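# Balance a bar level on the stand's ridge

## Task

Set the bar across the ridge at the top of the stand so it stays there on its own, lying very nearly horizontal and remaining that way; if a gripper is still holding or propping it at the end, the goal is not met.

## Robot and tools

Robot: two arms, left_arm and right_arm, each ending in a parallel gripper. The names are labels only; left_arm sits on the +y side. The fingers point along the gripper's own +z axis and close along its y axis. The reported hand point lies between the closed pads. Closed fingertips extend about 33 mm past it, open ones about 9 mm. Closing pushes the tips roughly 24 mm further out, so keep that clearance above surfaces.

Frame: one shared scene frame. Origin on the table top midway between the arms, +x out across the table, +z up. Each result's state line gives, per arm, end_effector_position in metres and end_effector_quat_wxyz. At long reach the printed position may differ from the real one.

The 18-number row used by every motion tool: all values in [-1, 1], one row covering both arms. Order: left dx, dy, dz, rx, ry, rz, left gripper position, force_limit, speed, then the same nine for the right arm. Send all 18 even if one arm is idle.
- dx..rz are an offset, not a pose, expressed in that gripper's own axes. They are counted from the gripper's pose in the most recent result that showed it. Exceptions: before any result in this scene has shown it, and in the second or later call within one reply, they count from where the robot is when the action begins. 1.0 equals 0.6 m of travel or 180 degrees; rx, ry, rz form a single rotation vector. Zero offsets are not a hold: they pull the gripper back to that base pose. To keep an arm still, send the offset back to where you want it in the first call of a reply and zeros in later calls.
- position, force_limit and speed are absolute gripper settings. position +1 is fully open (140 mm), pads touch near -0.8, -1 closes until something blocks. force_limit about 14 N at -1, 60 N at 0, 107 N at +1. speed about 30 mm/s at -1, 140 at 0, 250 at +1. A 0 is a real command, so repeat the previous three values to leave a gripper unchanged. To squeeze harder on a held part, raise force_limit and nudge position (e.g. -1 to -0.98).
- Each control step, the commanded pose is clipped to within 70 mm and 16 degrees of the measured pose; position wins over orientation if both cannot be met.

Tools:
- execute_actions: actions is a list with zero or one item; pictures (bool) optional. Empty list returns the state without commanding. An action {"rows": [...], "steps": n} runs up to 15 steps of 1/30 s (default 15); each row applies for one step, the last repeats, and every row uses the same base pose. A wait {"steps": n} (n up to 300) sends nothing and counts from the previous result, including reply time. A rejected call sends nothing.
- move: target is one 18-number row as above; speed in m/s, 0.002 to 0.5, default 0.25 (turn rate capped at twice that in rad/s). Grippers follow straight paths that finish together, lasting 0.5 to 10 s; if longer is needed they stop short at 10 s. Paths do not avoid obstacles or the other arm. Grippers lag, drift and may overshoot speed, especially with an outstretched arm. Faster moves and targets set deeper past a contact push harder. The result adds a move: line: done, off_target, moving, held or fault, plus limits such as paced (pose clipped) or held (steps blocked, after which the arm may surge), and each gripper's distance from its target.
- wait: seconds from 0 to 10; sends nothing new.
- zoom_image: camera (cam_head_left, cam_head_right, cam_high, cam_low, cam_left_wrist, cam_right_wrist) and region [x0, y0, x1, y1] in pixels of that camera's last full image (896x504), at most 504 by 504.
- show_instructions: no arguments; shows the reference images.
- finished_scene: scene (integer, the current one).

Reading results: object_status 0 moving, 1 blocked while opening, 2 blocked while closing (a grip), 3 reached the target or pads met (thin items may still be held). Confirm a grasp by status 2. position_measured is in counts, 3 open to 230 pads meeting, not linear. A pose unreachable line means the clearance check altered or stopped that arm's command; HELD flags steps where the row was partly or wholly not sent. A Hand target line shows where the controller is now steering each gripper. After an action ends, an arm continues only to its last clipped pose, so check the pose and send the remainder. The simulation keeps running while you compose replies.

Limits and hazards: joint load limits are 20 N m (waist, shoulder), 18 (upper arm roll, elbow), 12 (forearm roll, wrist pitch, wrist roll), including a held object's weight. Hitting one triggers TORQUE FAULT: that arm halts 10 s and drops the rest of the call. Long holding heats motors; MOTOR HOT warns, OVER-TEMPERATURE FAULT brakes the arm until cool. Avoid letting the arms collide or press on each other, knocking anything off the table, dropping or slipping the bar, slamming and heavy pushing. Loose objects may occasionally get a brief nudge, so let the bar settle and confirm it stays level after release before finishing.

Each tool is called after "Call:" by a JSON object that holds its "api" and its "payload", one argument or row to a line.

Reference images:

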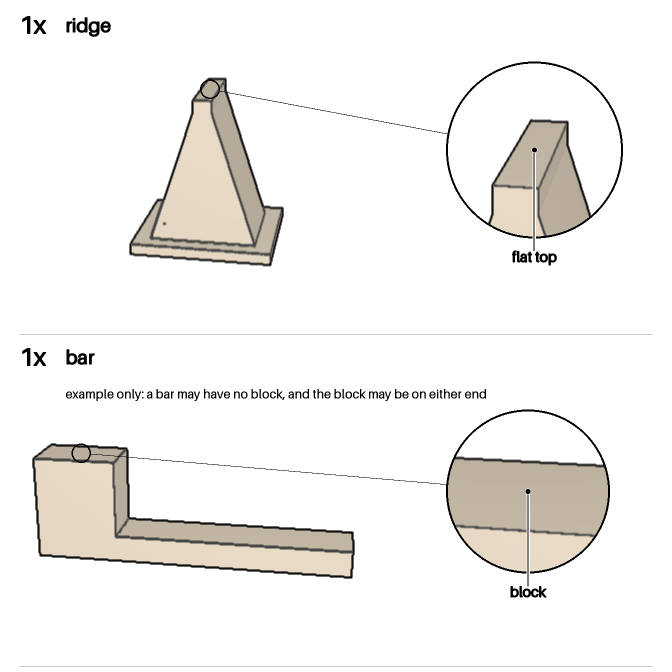

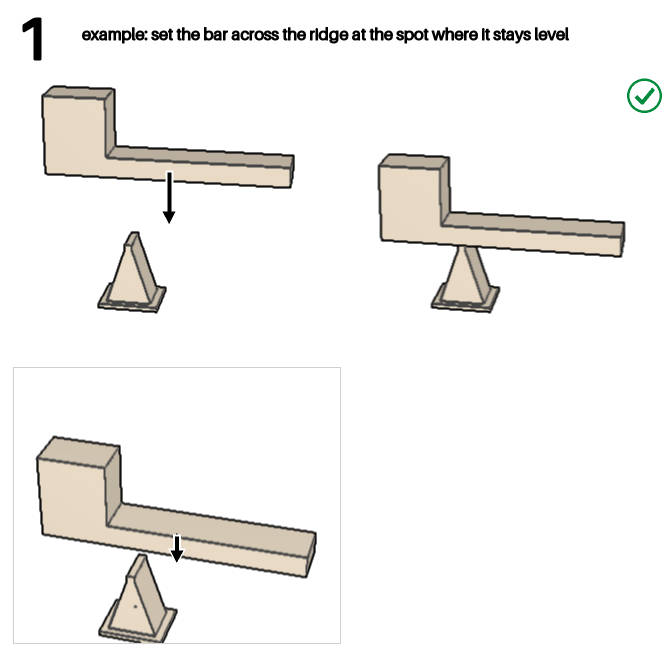

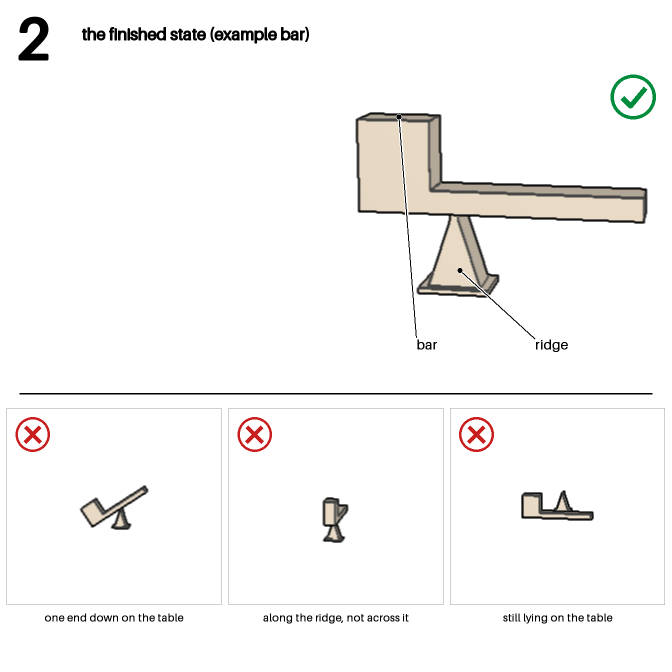

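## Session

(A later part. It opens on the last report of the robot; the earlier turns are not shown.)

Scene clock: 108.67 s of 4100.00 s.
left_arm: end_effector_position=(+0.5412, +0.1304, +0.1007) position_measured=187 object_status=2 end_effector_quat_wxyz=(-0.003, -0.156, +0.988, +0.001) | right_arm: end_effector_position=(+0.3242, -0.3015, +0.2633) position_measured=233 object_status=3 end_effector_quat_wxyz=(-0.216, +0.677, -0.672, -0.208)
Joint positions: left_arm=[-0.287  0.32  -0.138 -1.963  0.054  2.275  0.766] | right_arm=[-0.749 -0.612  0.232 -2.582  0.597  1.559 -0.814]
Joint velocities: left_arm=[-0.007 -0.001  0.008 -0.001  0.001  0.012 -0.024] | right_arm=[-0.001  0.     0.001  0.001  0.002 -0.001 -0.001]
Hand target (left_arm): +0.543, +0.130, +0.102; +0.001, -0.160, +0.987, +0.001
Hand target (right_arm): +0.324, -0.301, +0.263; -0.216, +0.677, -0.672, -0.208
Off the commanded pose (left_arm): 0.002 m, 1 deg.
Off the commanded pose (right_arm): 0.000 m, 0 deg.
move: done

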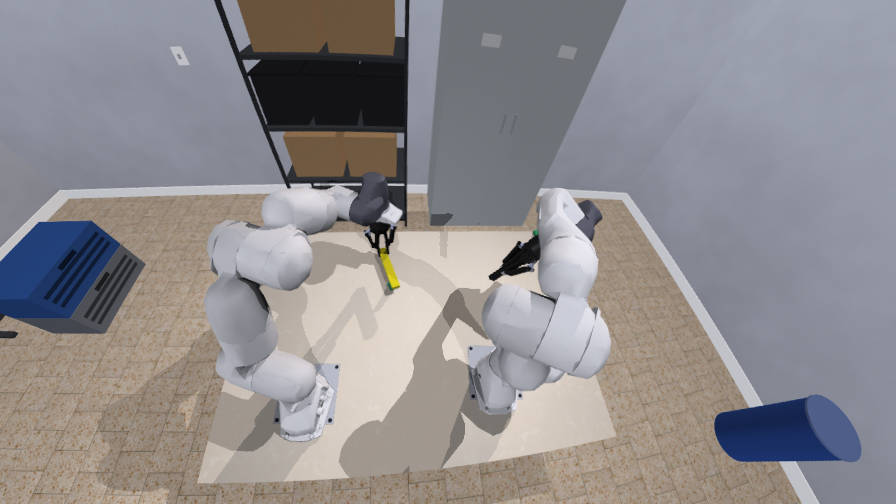

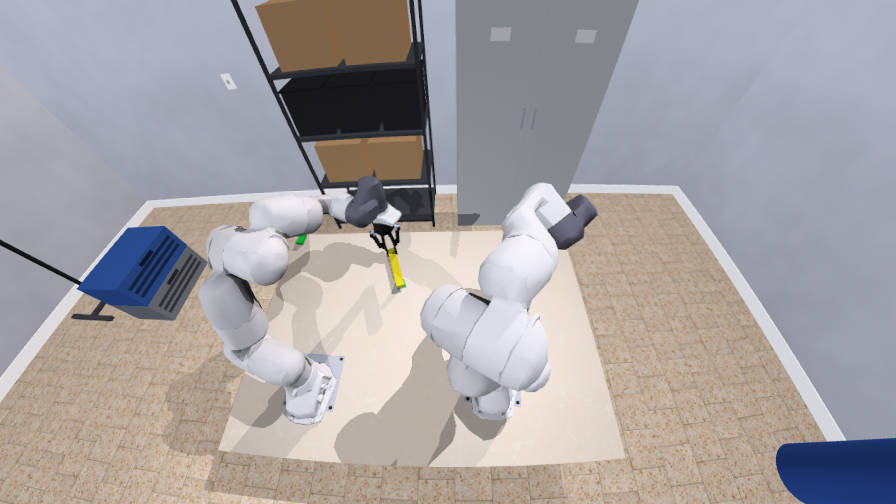

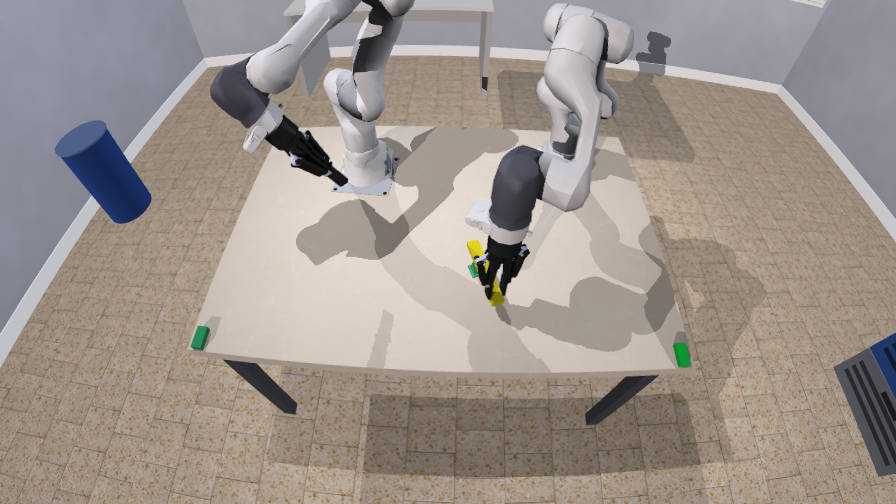

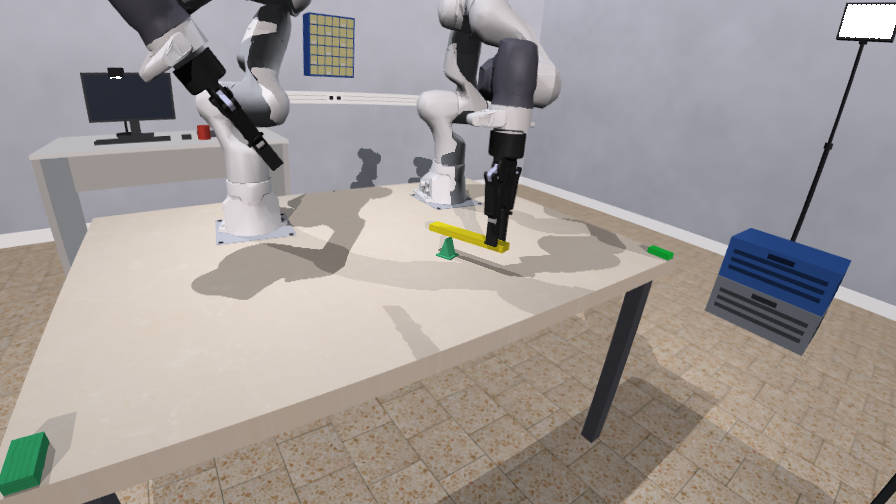

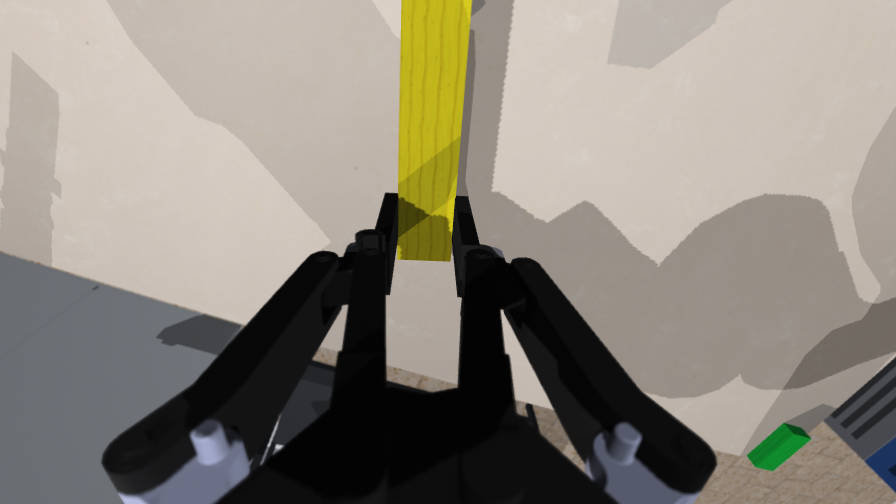

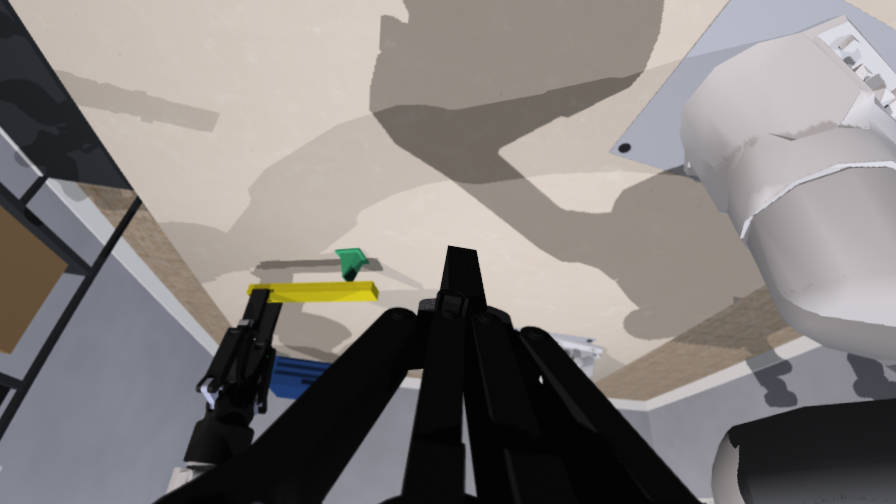

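Call:
{"api": "move", "payload": {
  "target": [0.0915,-0.0025,0.0145,0,0,0,-1,0.3,-0.3,-0.3,-0.06,0.45,0,0,0,-1,0,0],
  "speed": 0.2
}}

Call:
{"api": "move", "payload": {
  "target": [0,0,0.014,0,0,0,-1,0.3,-0.3,-0.035,0,0.09,0,0,0,-1,0,0],
  "speed": 0.03
}}

Call:
{"api": "zoom_image", "payload": {
  "camera": "cam_low",
  "region": [380, 180, 520, 280]
}}

Scene clock: 115.80 s of 4100.00 s.
left_arm: end_effector_position=(+0.4898, +0.1139, +0.0909) position_measured=187 object_status=2 end_effector_quat_wxyz=(-0.003, -0.153, +0.988, +0.003) | right_arm: end_effector_position=(+0.3527, +0.0125, +0.1486) position_measured=233 object_status=3 end_effector_quat_wxyz=(-0.221, +0.679, -0.665, -0.219)
Joint positions: left_arm=[-0.335  0.239 -0.154 -2.113  0.053  2.339  0.704] | right_arm=[-0.476 -0.67   1.006 -2.741  1.4    1.986 -0.531]
Joint velocities: left_arm=[ 0.    -0.002  0.001  0.001  0.     0.001 -0.004] | right_arm=[-0.003  0.001  0.005  0.001  0.006  0.005  0.013]
Hand target (left_arm): +0.490, +0.112, +0.092; -0.002, -0.156, +0.988, +0.001
Hand target (right_arm): +0.355, +0.013, +0.149; -0.222, +0.675, -0.669, -0.218
Off the commanded pose (left_arm): 0.002 m, 0 deg.
Off the commanded pose (right_arm): 0.015 m, 2 deg.
After step 90, 1.80 s passed at rest.
move: off_target (right_arm)

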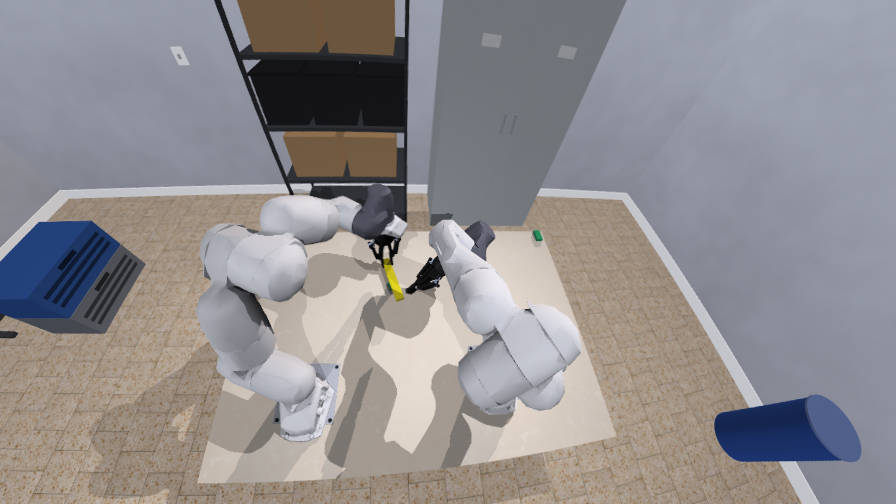

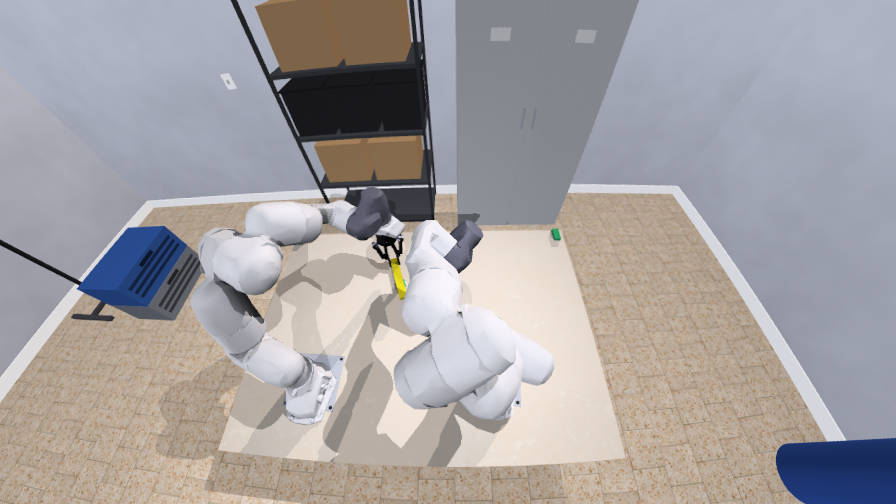

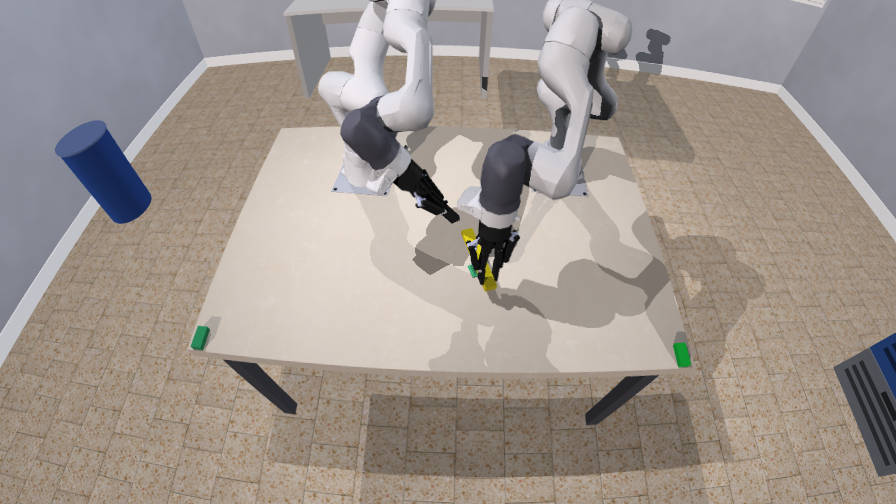

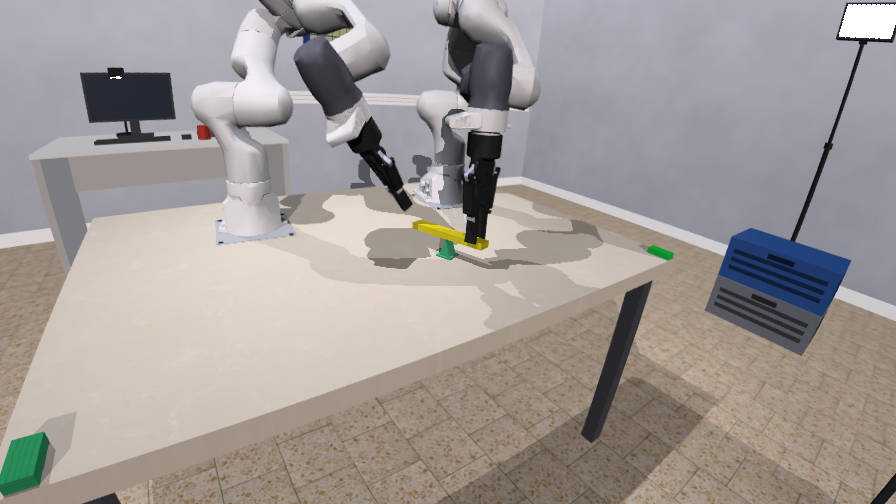

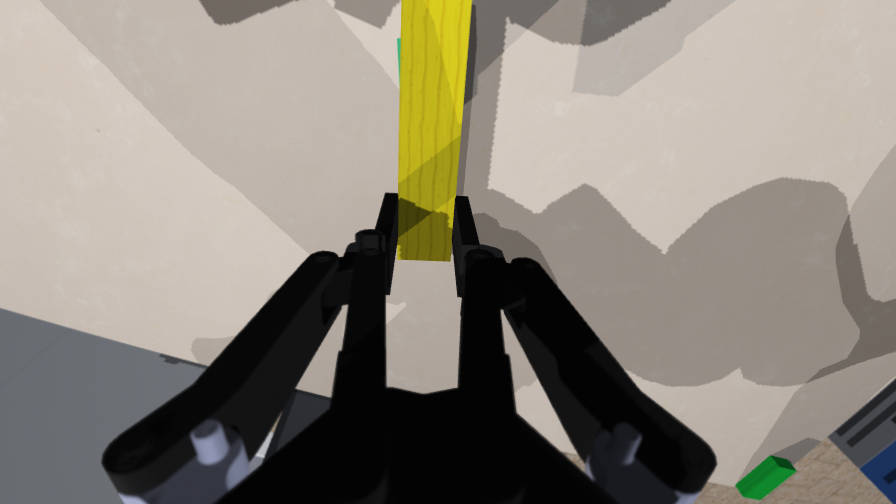

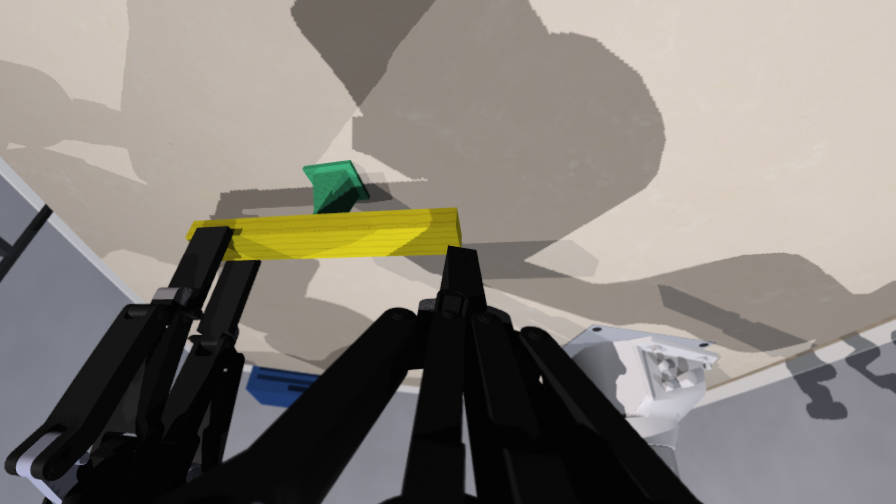

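Scene clock: 118.03 s of 4100.00 s.
left_arm: end_effector_position=(+0.4913, +0.1126, +0.0878) position_measured=187 object_status=2 end_effector_quat_wxyz=(-0.001, -0.153, +0.988, +0.001) | right_arm: end_effector_position=(+0.3488, +0.0612, +0.1157) position_measured=233 object_status=3 end_effector_quat_wxyz=(-0.219, +0.679, -0.665, -0.221)
Joint positions: left_arm=[-0.335  0.246 -0.154 -2.113  0.053  2.352  0.704] | right_arm=[-0.539 -0.595  1.233 -2.689  1.536  2.101 -0.531]
Joint velocities: left_arm=[-0.001  0.001  0.    -0.002  0.001  0.001  0.   ] | right_arm=[-0.01  -0.     0.008  0.001  0.01   0.006  0.001]
Hand target (left_arm): +0.490, +0.114, +0.083; -0.003, -0.153, +0.988, +0.003
Hand target (right_arm): +0.351, +0.062, +0.116; -0.220, +0.678, -0.666, -0.220
Off the commanded pose (left_arm): 0.006 m, 0 deg.
Off the commanded pose (right_arm): 0.004 m, 0 deg.
move: off_target (left_arm, right_arm)

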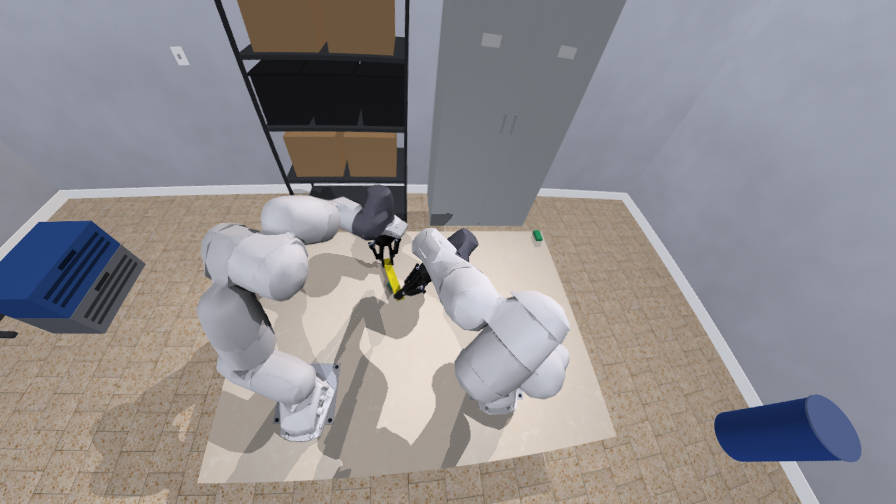

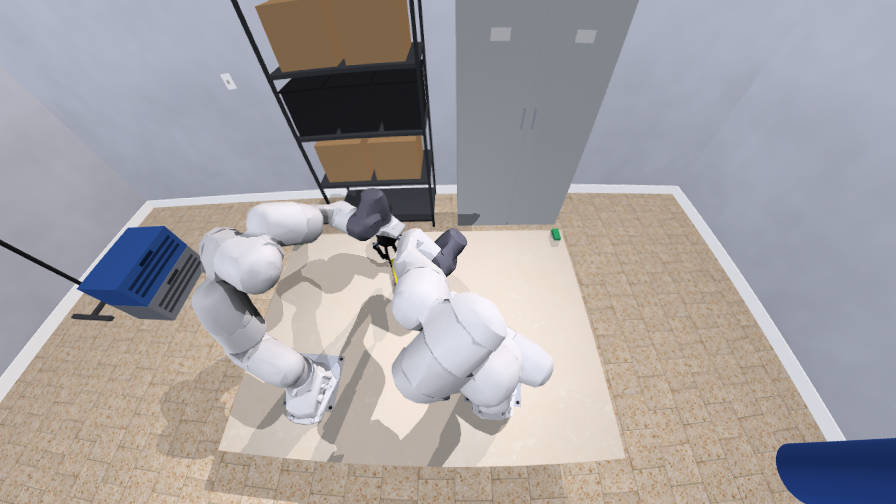

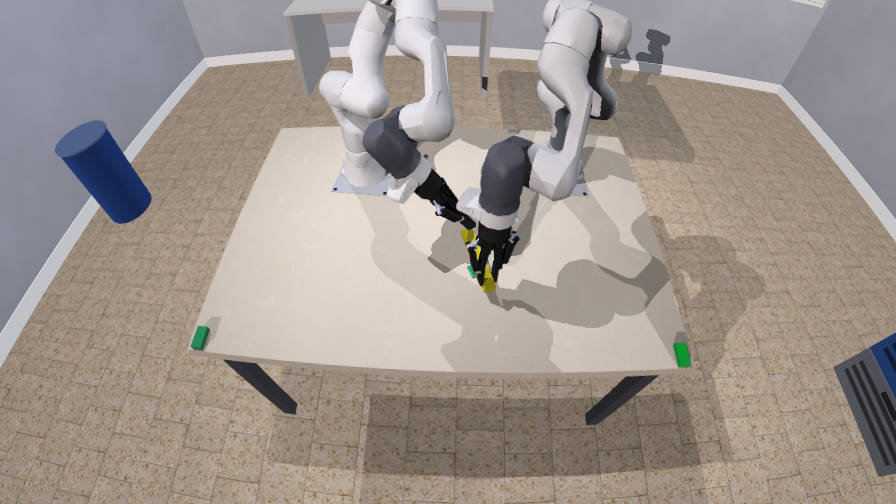

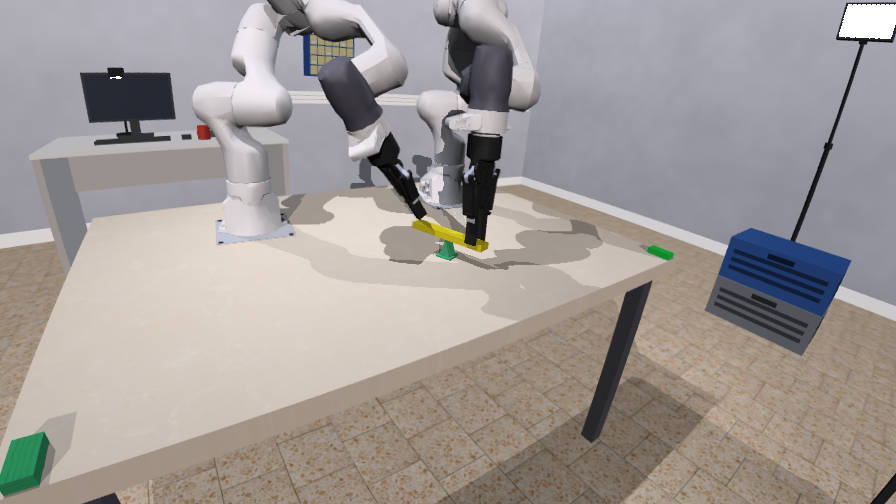

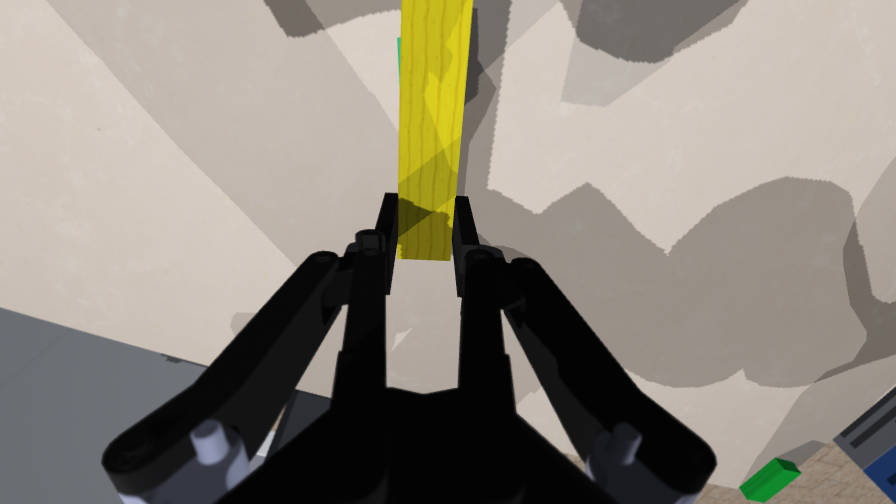

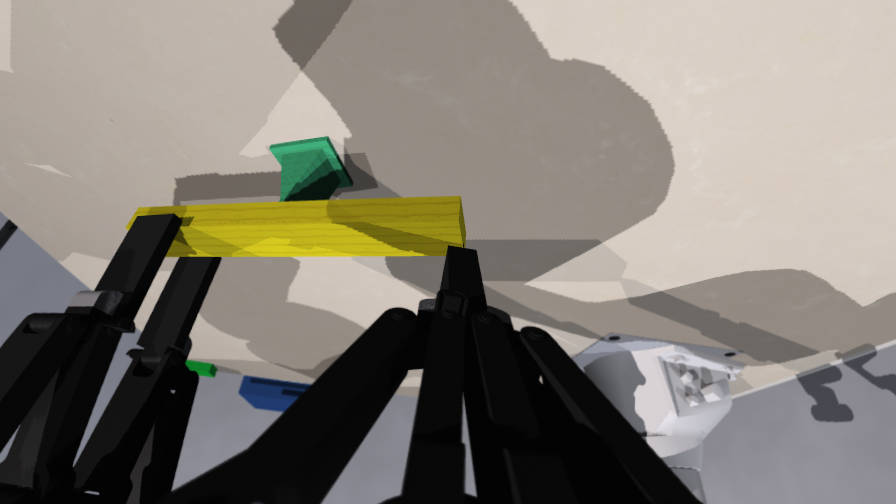

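Region (380, 180, 520, 280) of cam_low's 896x504 image, scaled by 3.600, with more detail than that image has; it fills the top 360 rows of this view, and the rest is white.

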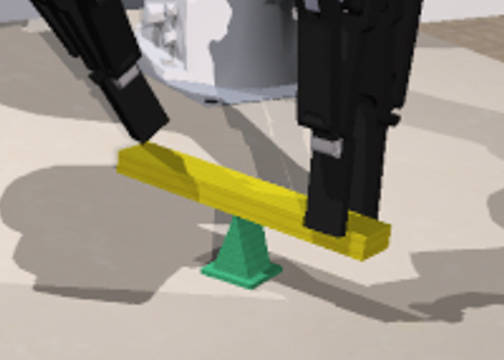

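Call:
{"api": "move", "payload": {
  "target": [0.011,0,-0.005,0,0,0,-1,0.3,-0.3,0.019,-0.052,0.015,0,0,0,-1,0,0],
  "speed": 0.02
}}

Call:
{"api": "move", "payload": {
  "target": [0,0,0.007,0,0,0,-1,0.3,-0.3,0,0,0,0,0,0,-1,0,0],
  "speed": 0.008
}}

Call:
{"api": "zoom_image", "payload": {
  "camera": "cam_low",
  "region": [380, 180, 520, 280]
}}

Scene clock: 124.20 s of 4100.00 s.
left_arm: end_effector_position=(+0.4950, +0.1115, +0.0980) position_measured=187 object_status=2 end_effector_quat_wxyz=(+0.008, -0.154, +0.988, -0.004) | right_arm: end_effector_position=(+0.3747, +0.0602, +0.1005) position_measured=233 object_status=3 end_effector_quat_wxyz=(-0.214, +0.676, -0.667, -0.228)
Joint positions: left_arm=[-0.336  0.223 -0.153 -2.121  0.053  2.359  0.704] | right_arm=[-0.76  -0.536  1.399 -2.611  1.532  2.101 -0.578]
Joint velocities: left_arm=[-0.    -0.     0.     0.001  0.     0.001 -0.001] | right_arm=[-0.022 -0.017  0.015  0.008 -0.001 -0.022 -0.017]
Hand target (left_arm): +0.485, +0.111, +0.091; -0.001, -0.153, +0.988, +0.001
Hand target (right_arm): +0.380, +0.056, +0.100; -0.217, +0.679, -0.666, -0.219
Off the commanded pose (left_arm): 0.012 m, 1 deg.
Off the commanded pose (right_arm): 0.006 m, 1 deg.
After step 90, 1.23 s passed at rest.
move: off_target (left_arm, right_arm)

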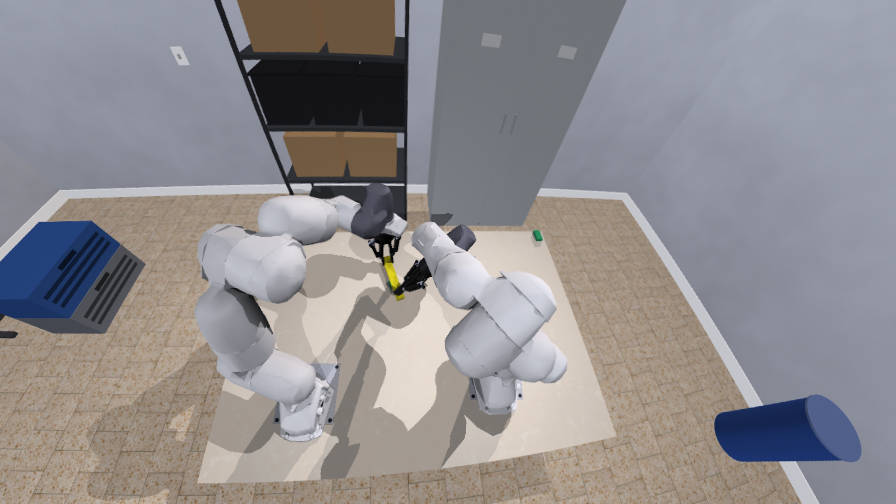

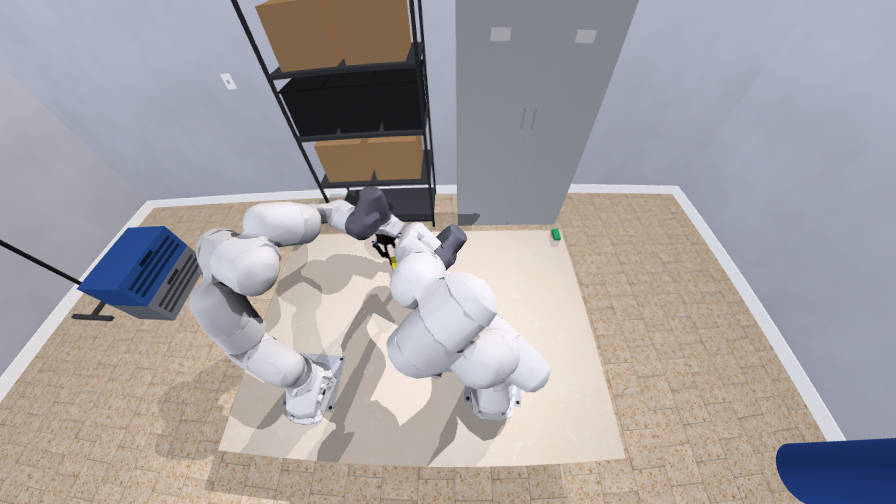

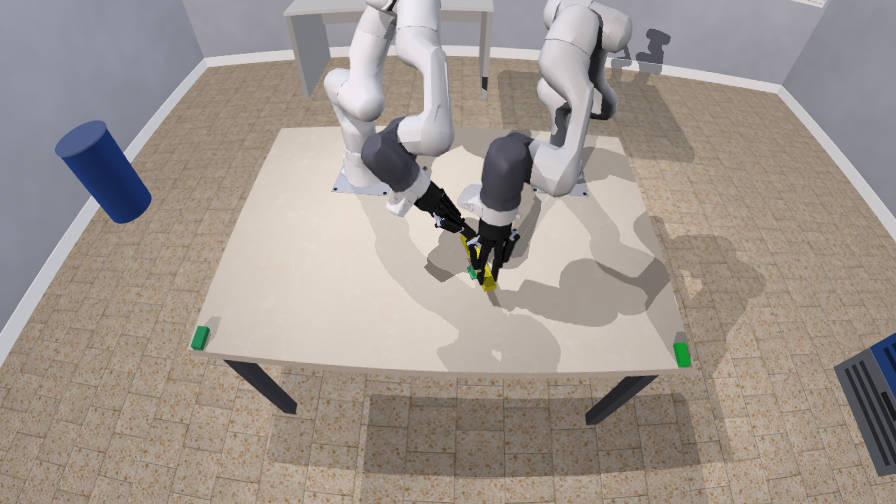

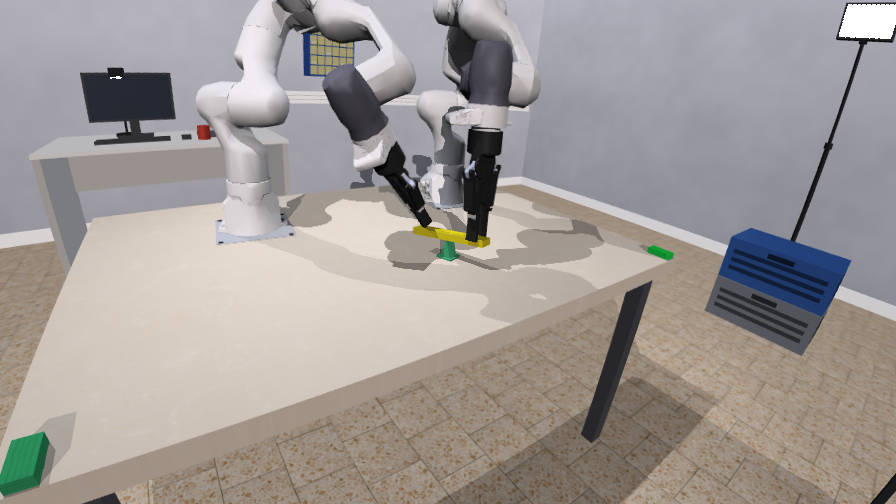

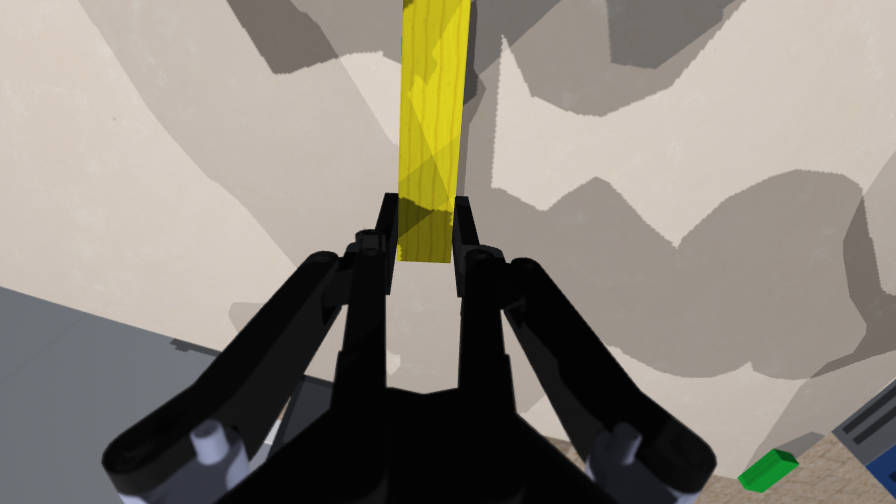

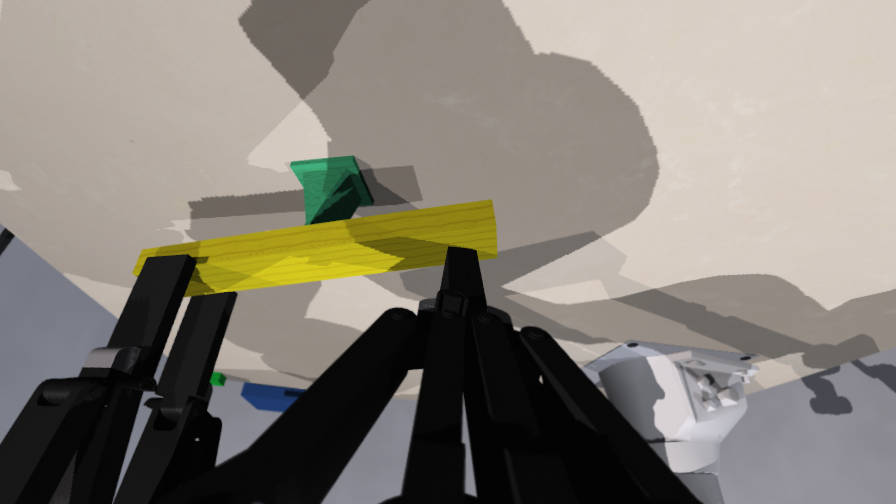

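Scene clock: 124.93 s of 4100.00 s.
left_arm: end_effector_position=(+0.4959, +0.1115, +0.0971) position_measured=187 object_status=2 end_effector_quat_wxyz=(+0.009, -0.152, +0.988, -0.005) | right_arm: end_effector_position=(+0.3749, +0.0608, +0.1015) position_measured=233 object_status=3 end_effector_quat_wxyz=(-0.215, +0.676, -0.666, -0.230)
Joint positions: left_arm=[-0.336  0.225 -0.152 -2.121  0.054  2.363  0.706] | right_arm=[-0.76  -0.536  1.397 -2.61   1.532  2.098 -0.578]
Joint velocities: left_arm=[ 0.001  0.001 -0.    -0.001  0.001  0.001  0.001] | right_arm=[ 0.001 -0.     0.    -0.     0.001 -0.    -0.   ]
Hand target (left_arm): +0.495, +0.112, +0.094; +0.008, -0.154, +0.988, -0.004
Hand target (right_arm): +0.375, +0.060, +0.101; -0.214, +0.676, -0.666, -0.228
Off the commanded pose (left_arm): 0.003 m, 0 deg.
Off the commanded pose (right_arm): 0.001 m, 0 deg.
move: done

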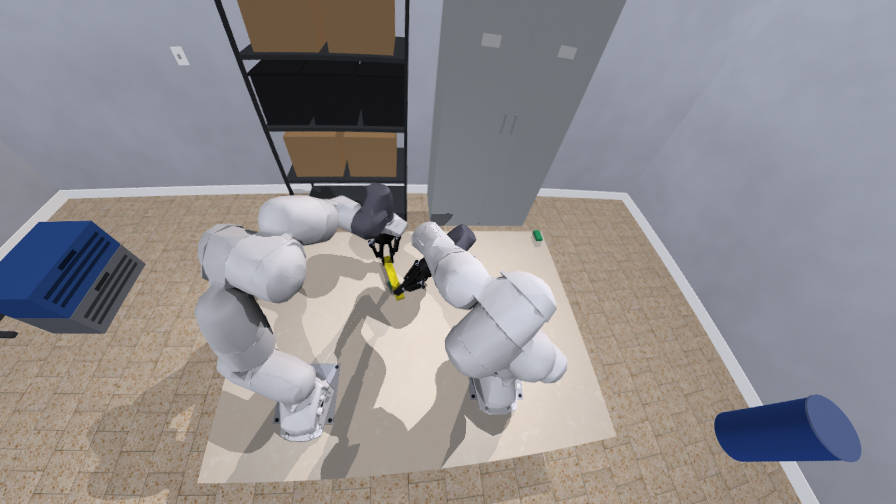

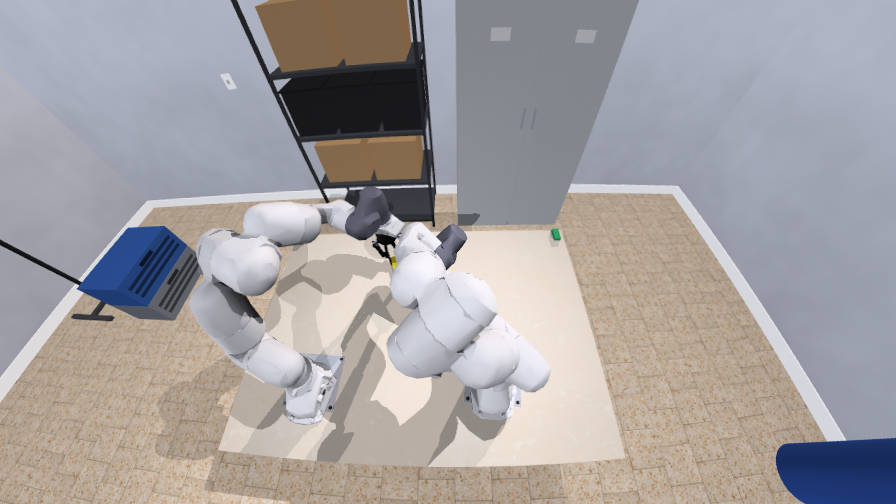

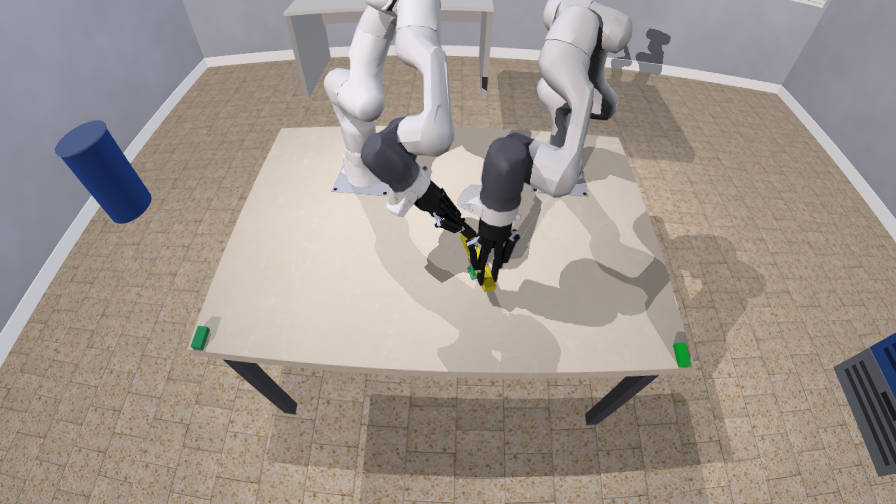

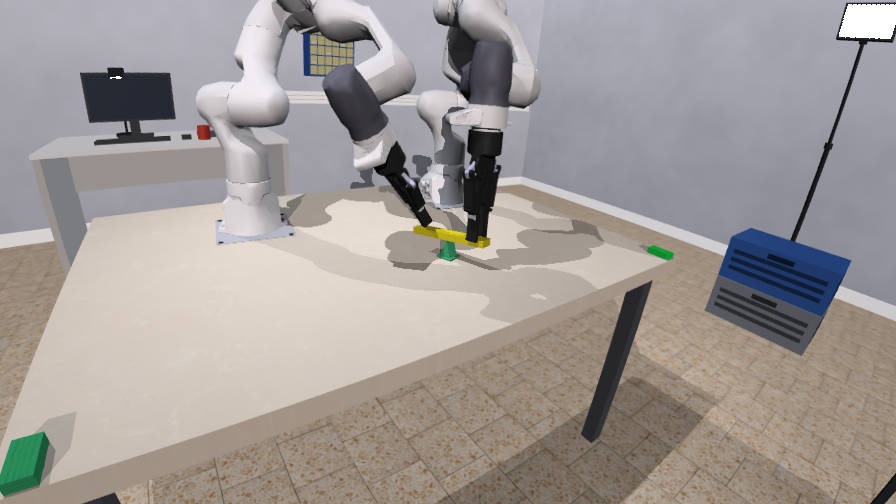

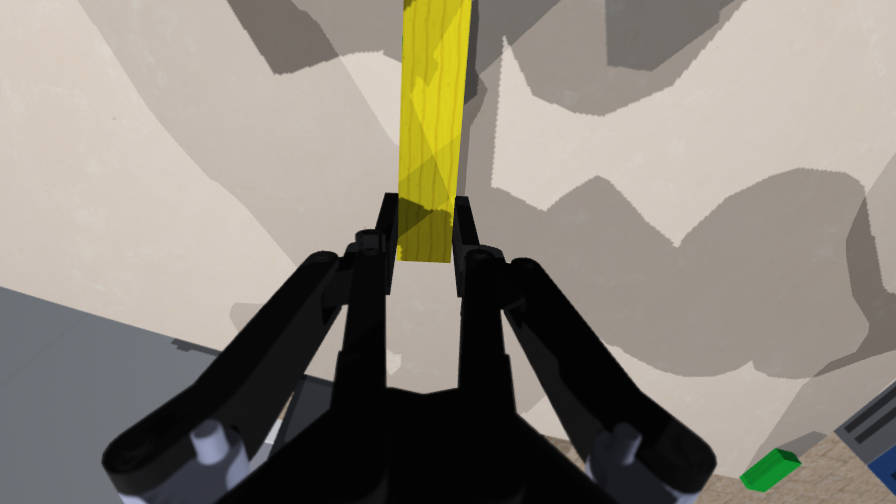

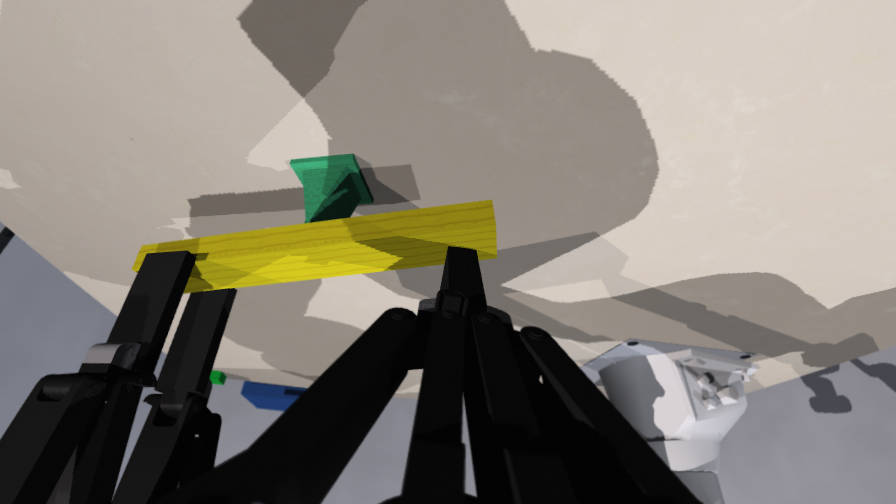

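Region (380, 180, 520, 280) of cam_low's 896x504 image, scaled by 3.600, with more detail than that image has; it fills the top 360 rows of this view, and the rest is white.

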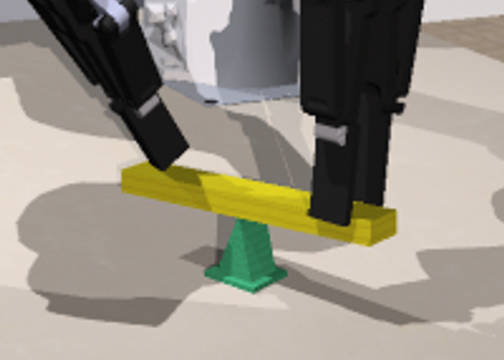

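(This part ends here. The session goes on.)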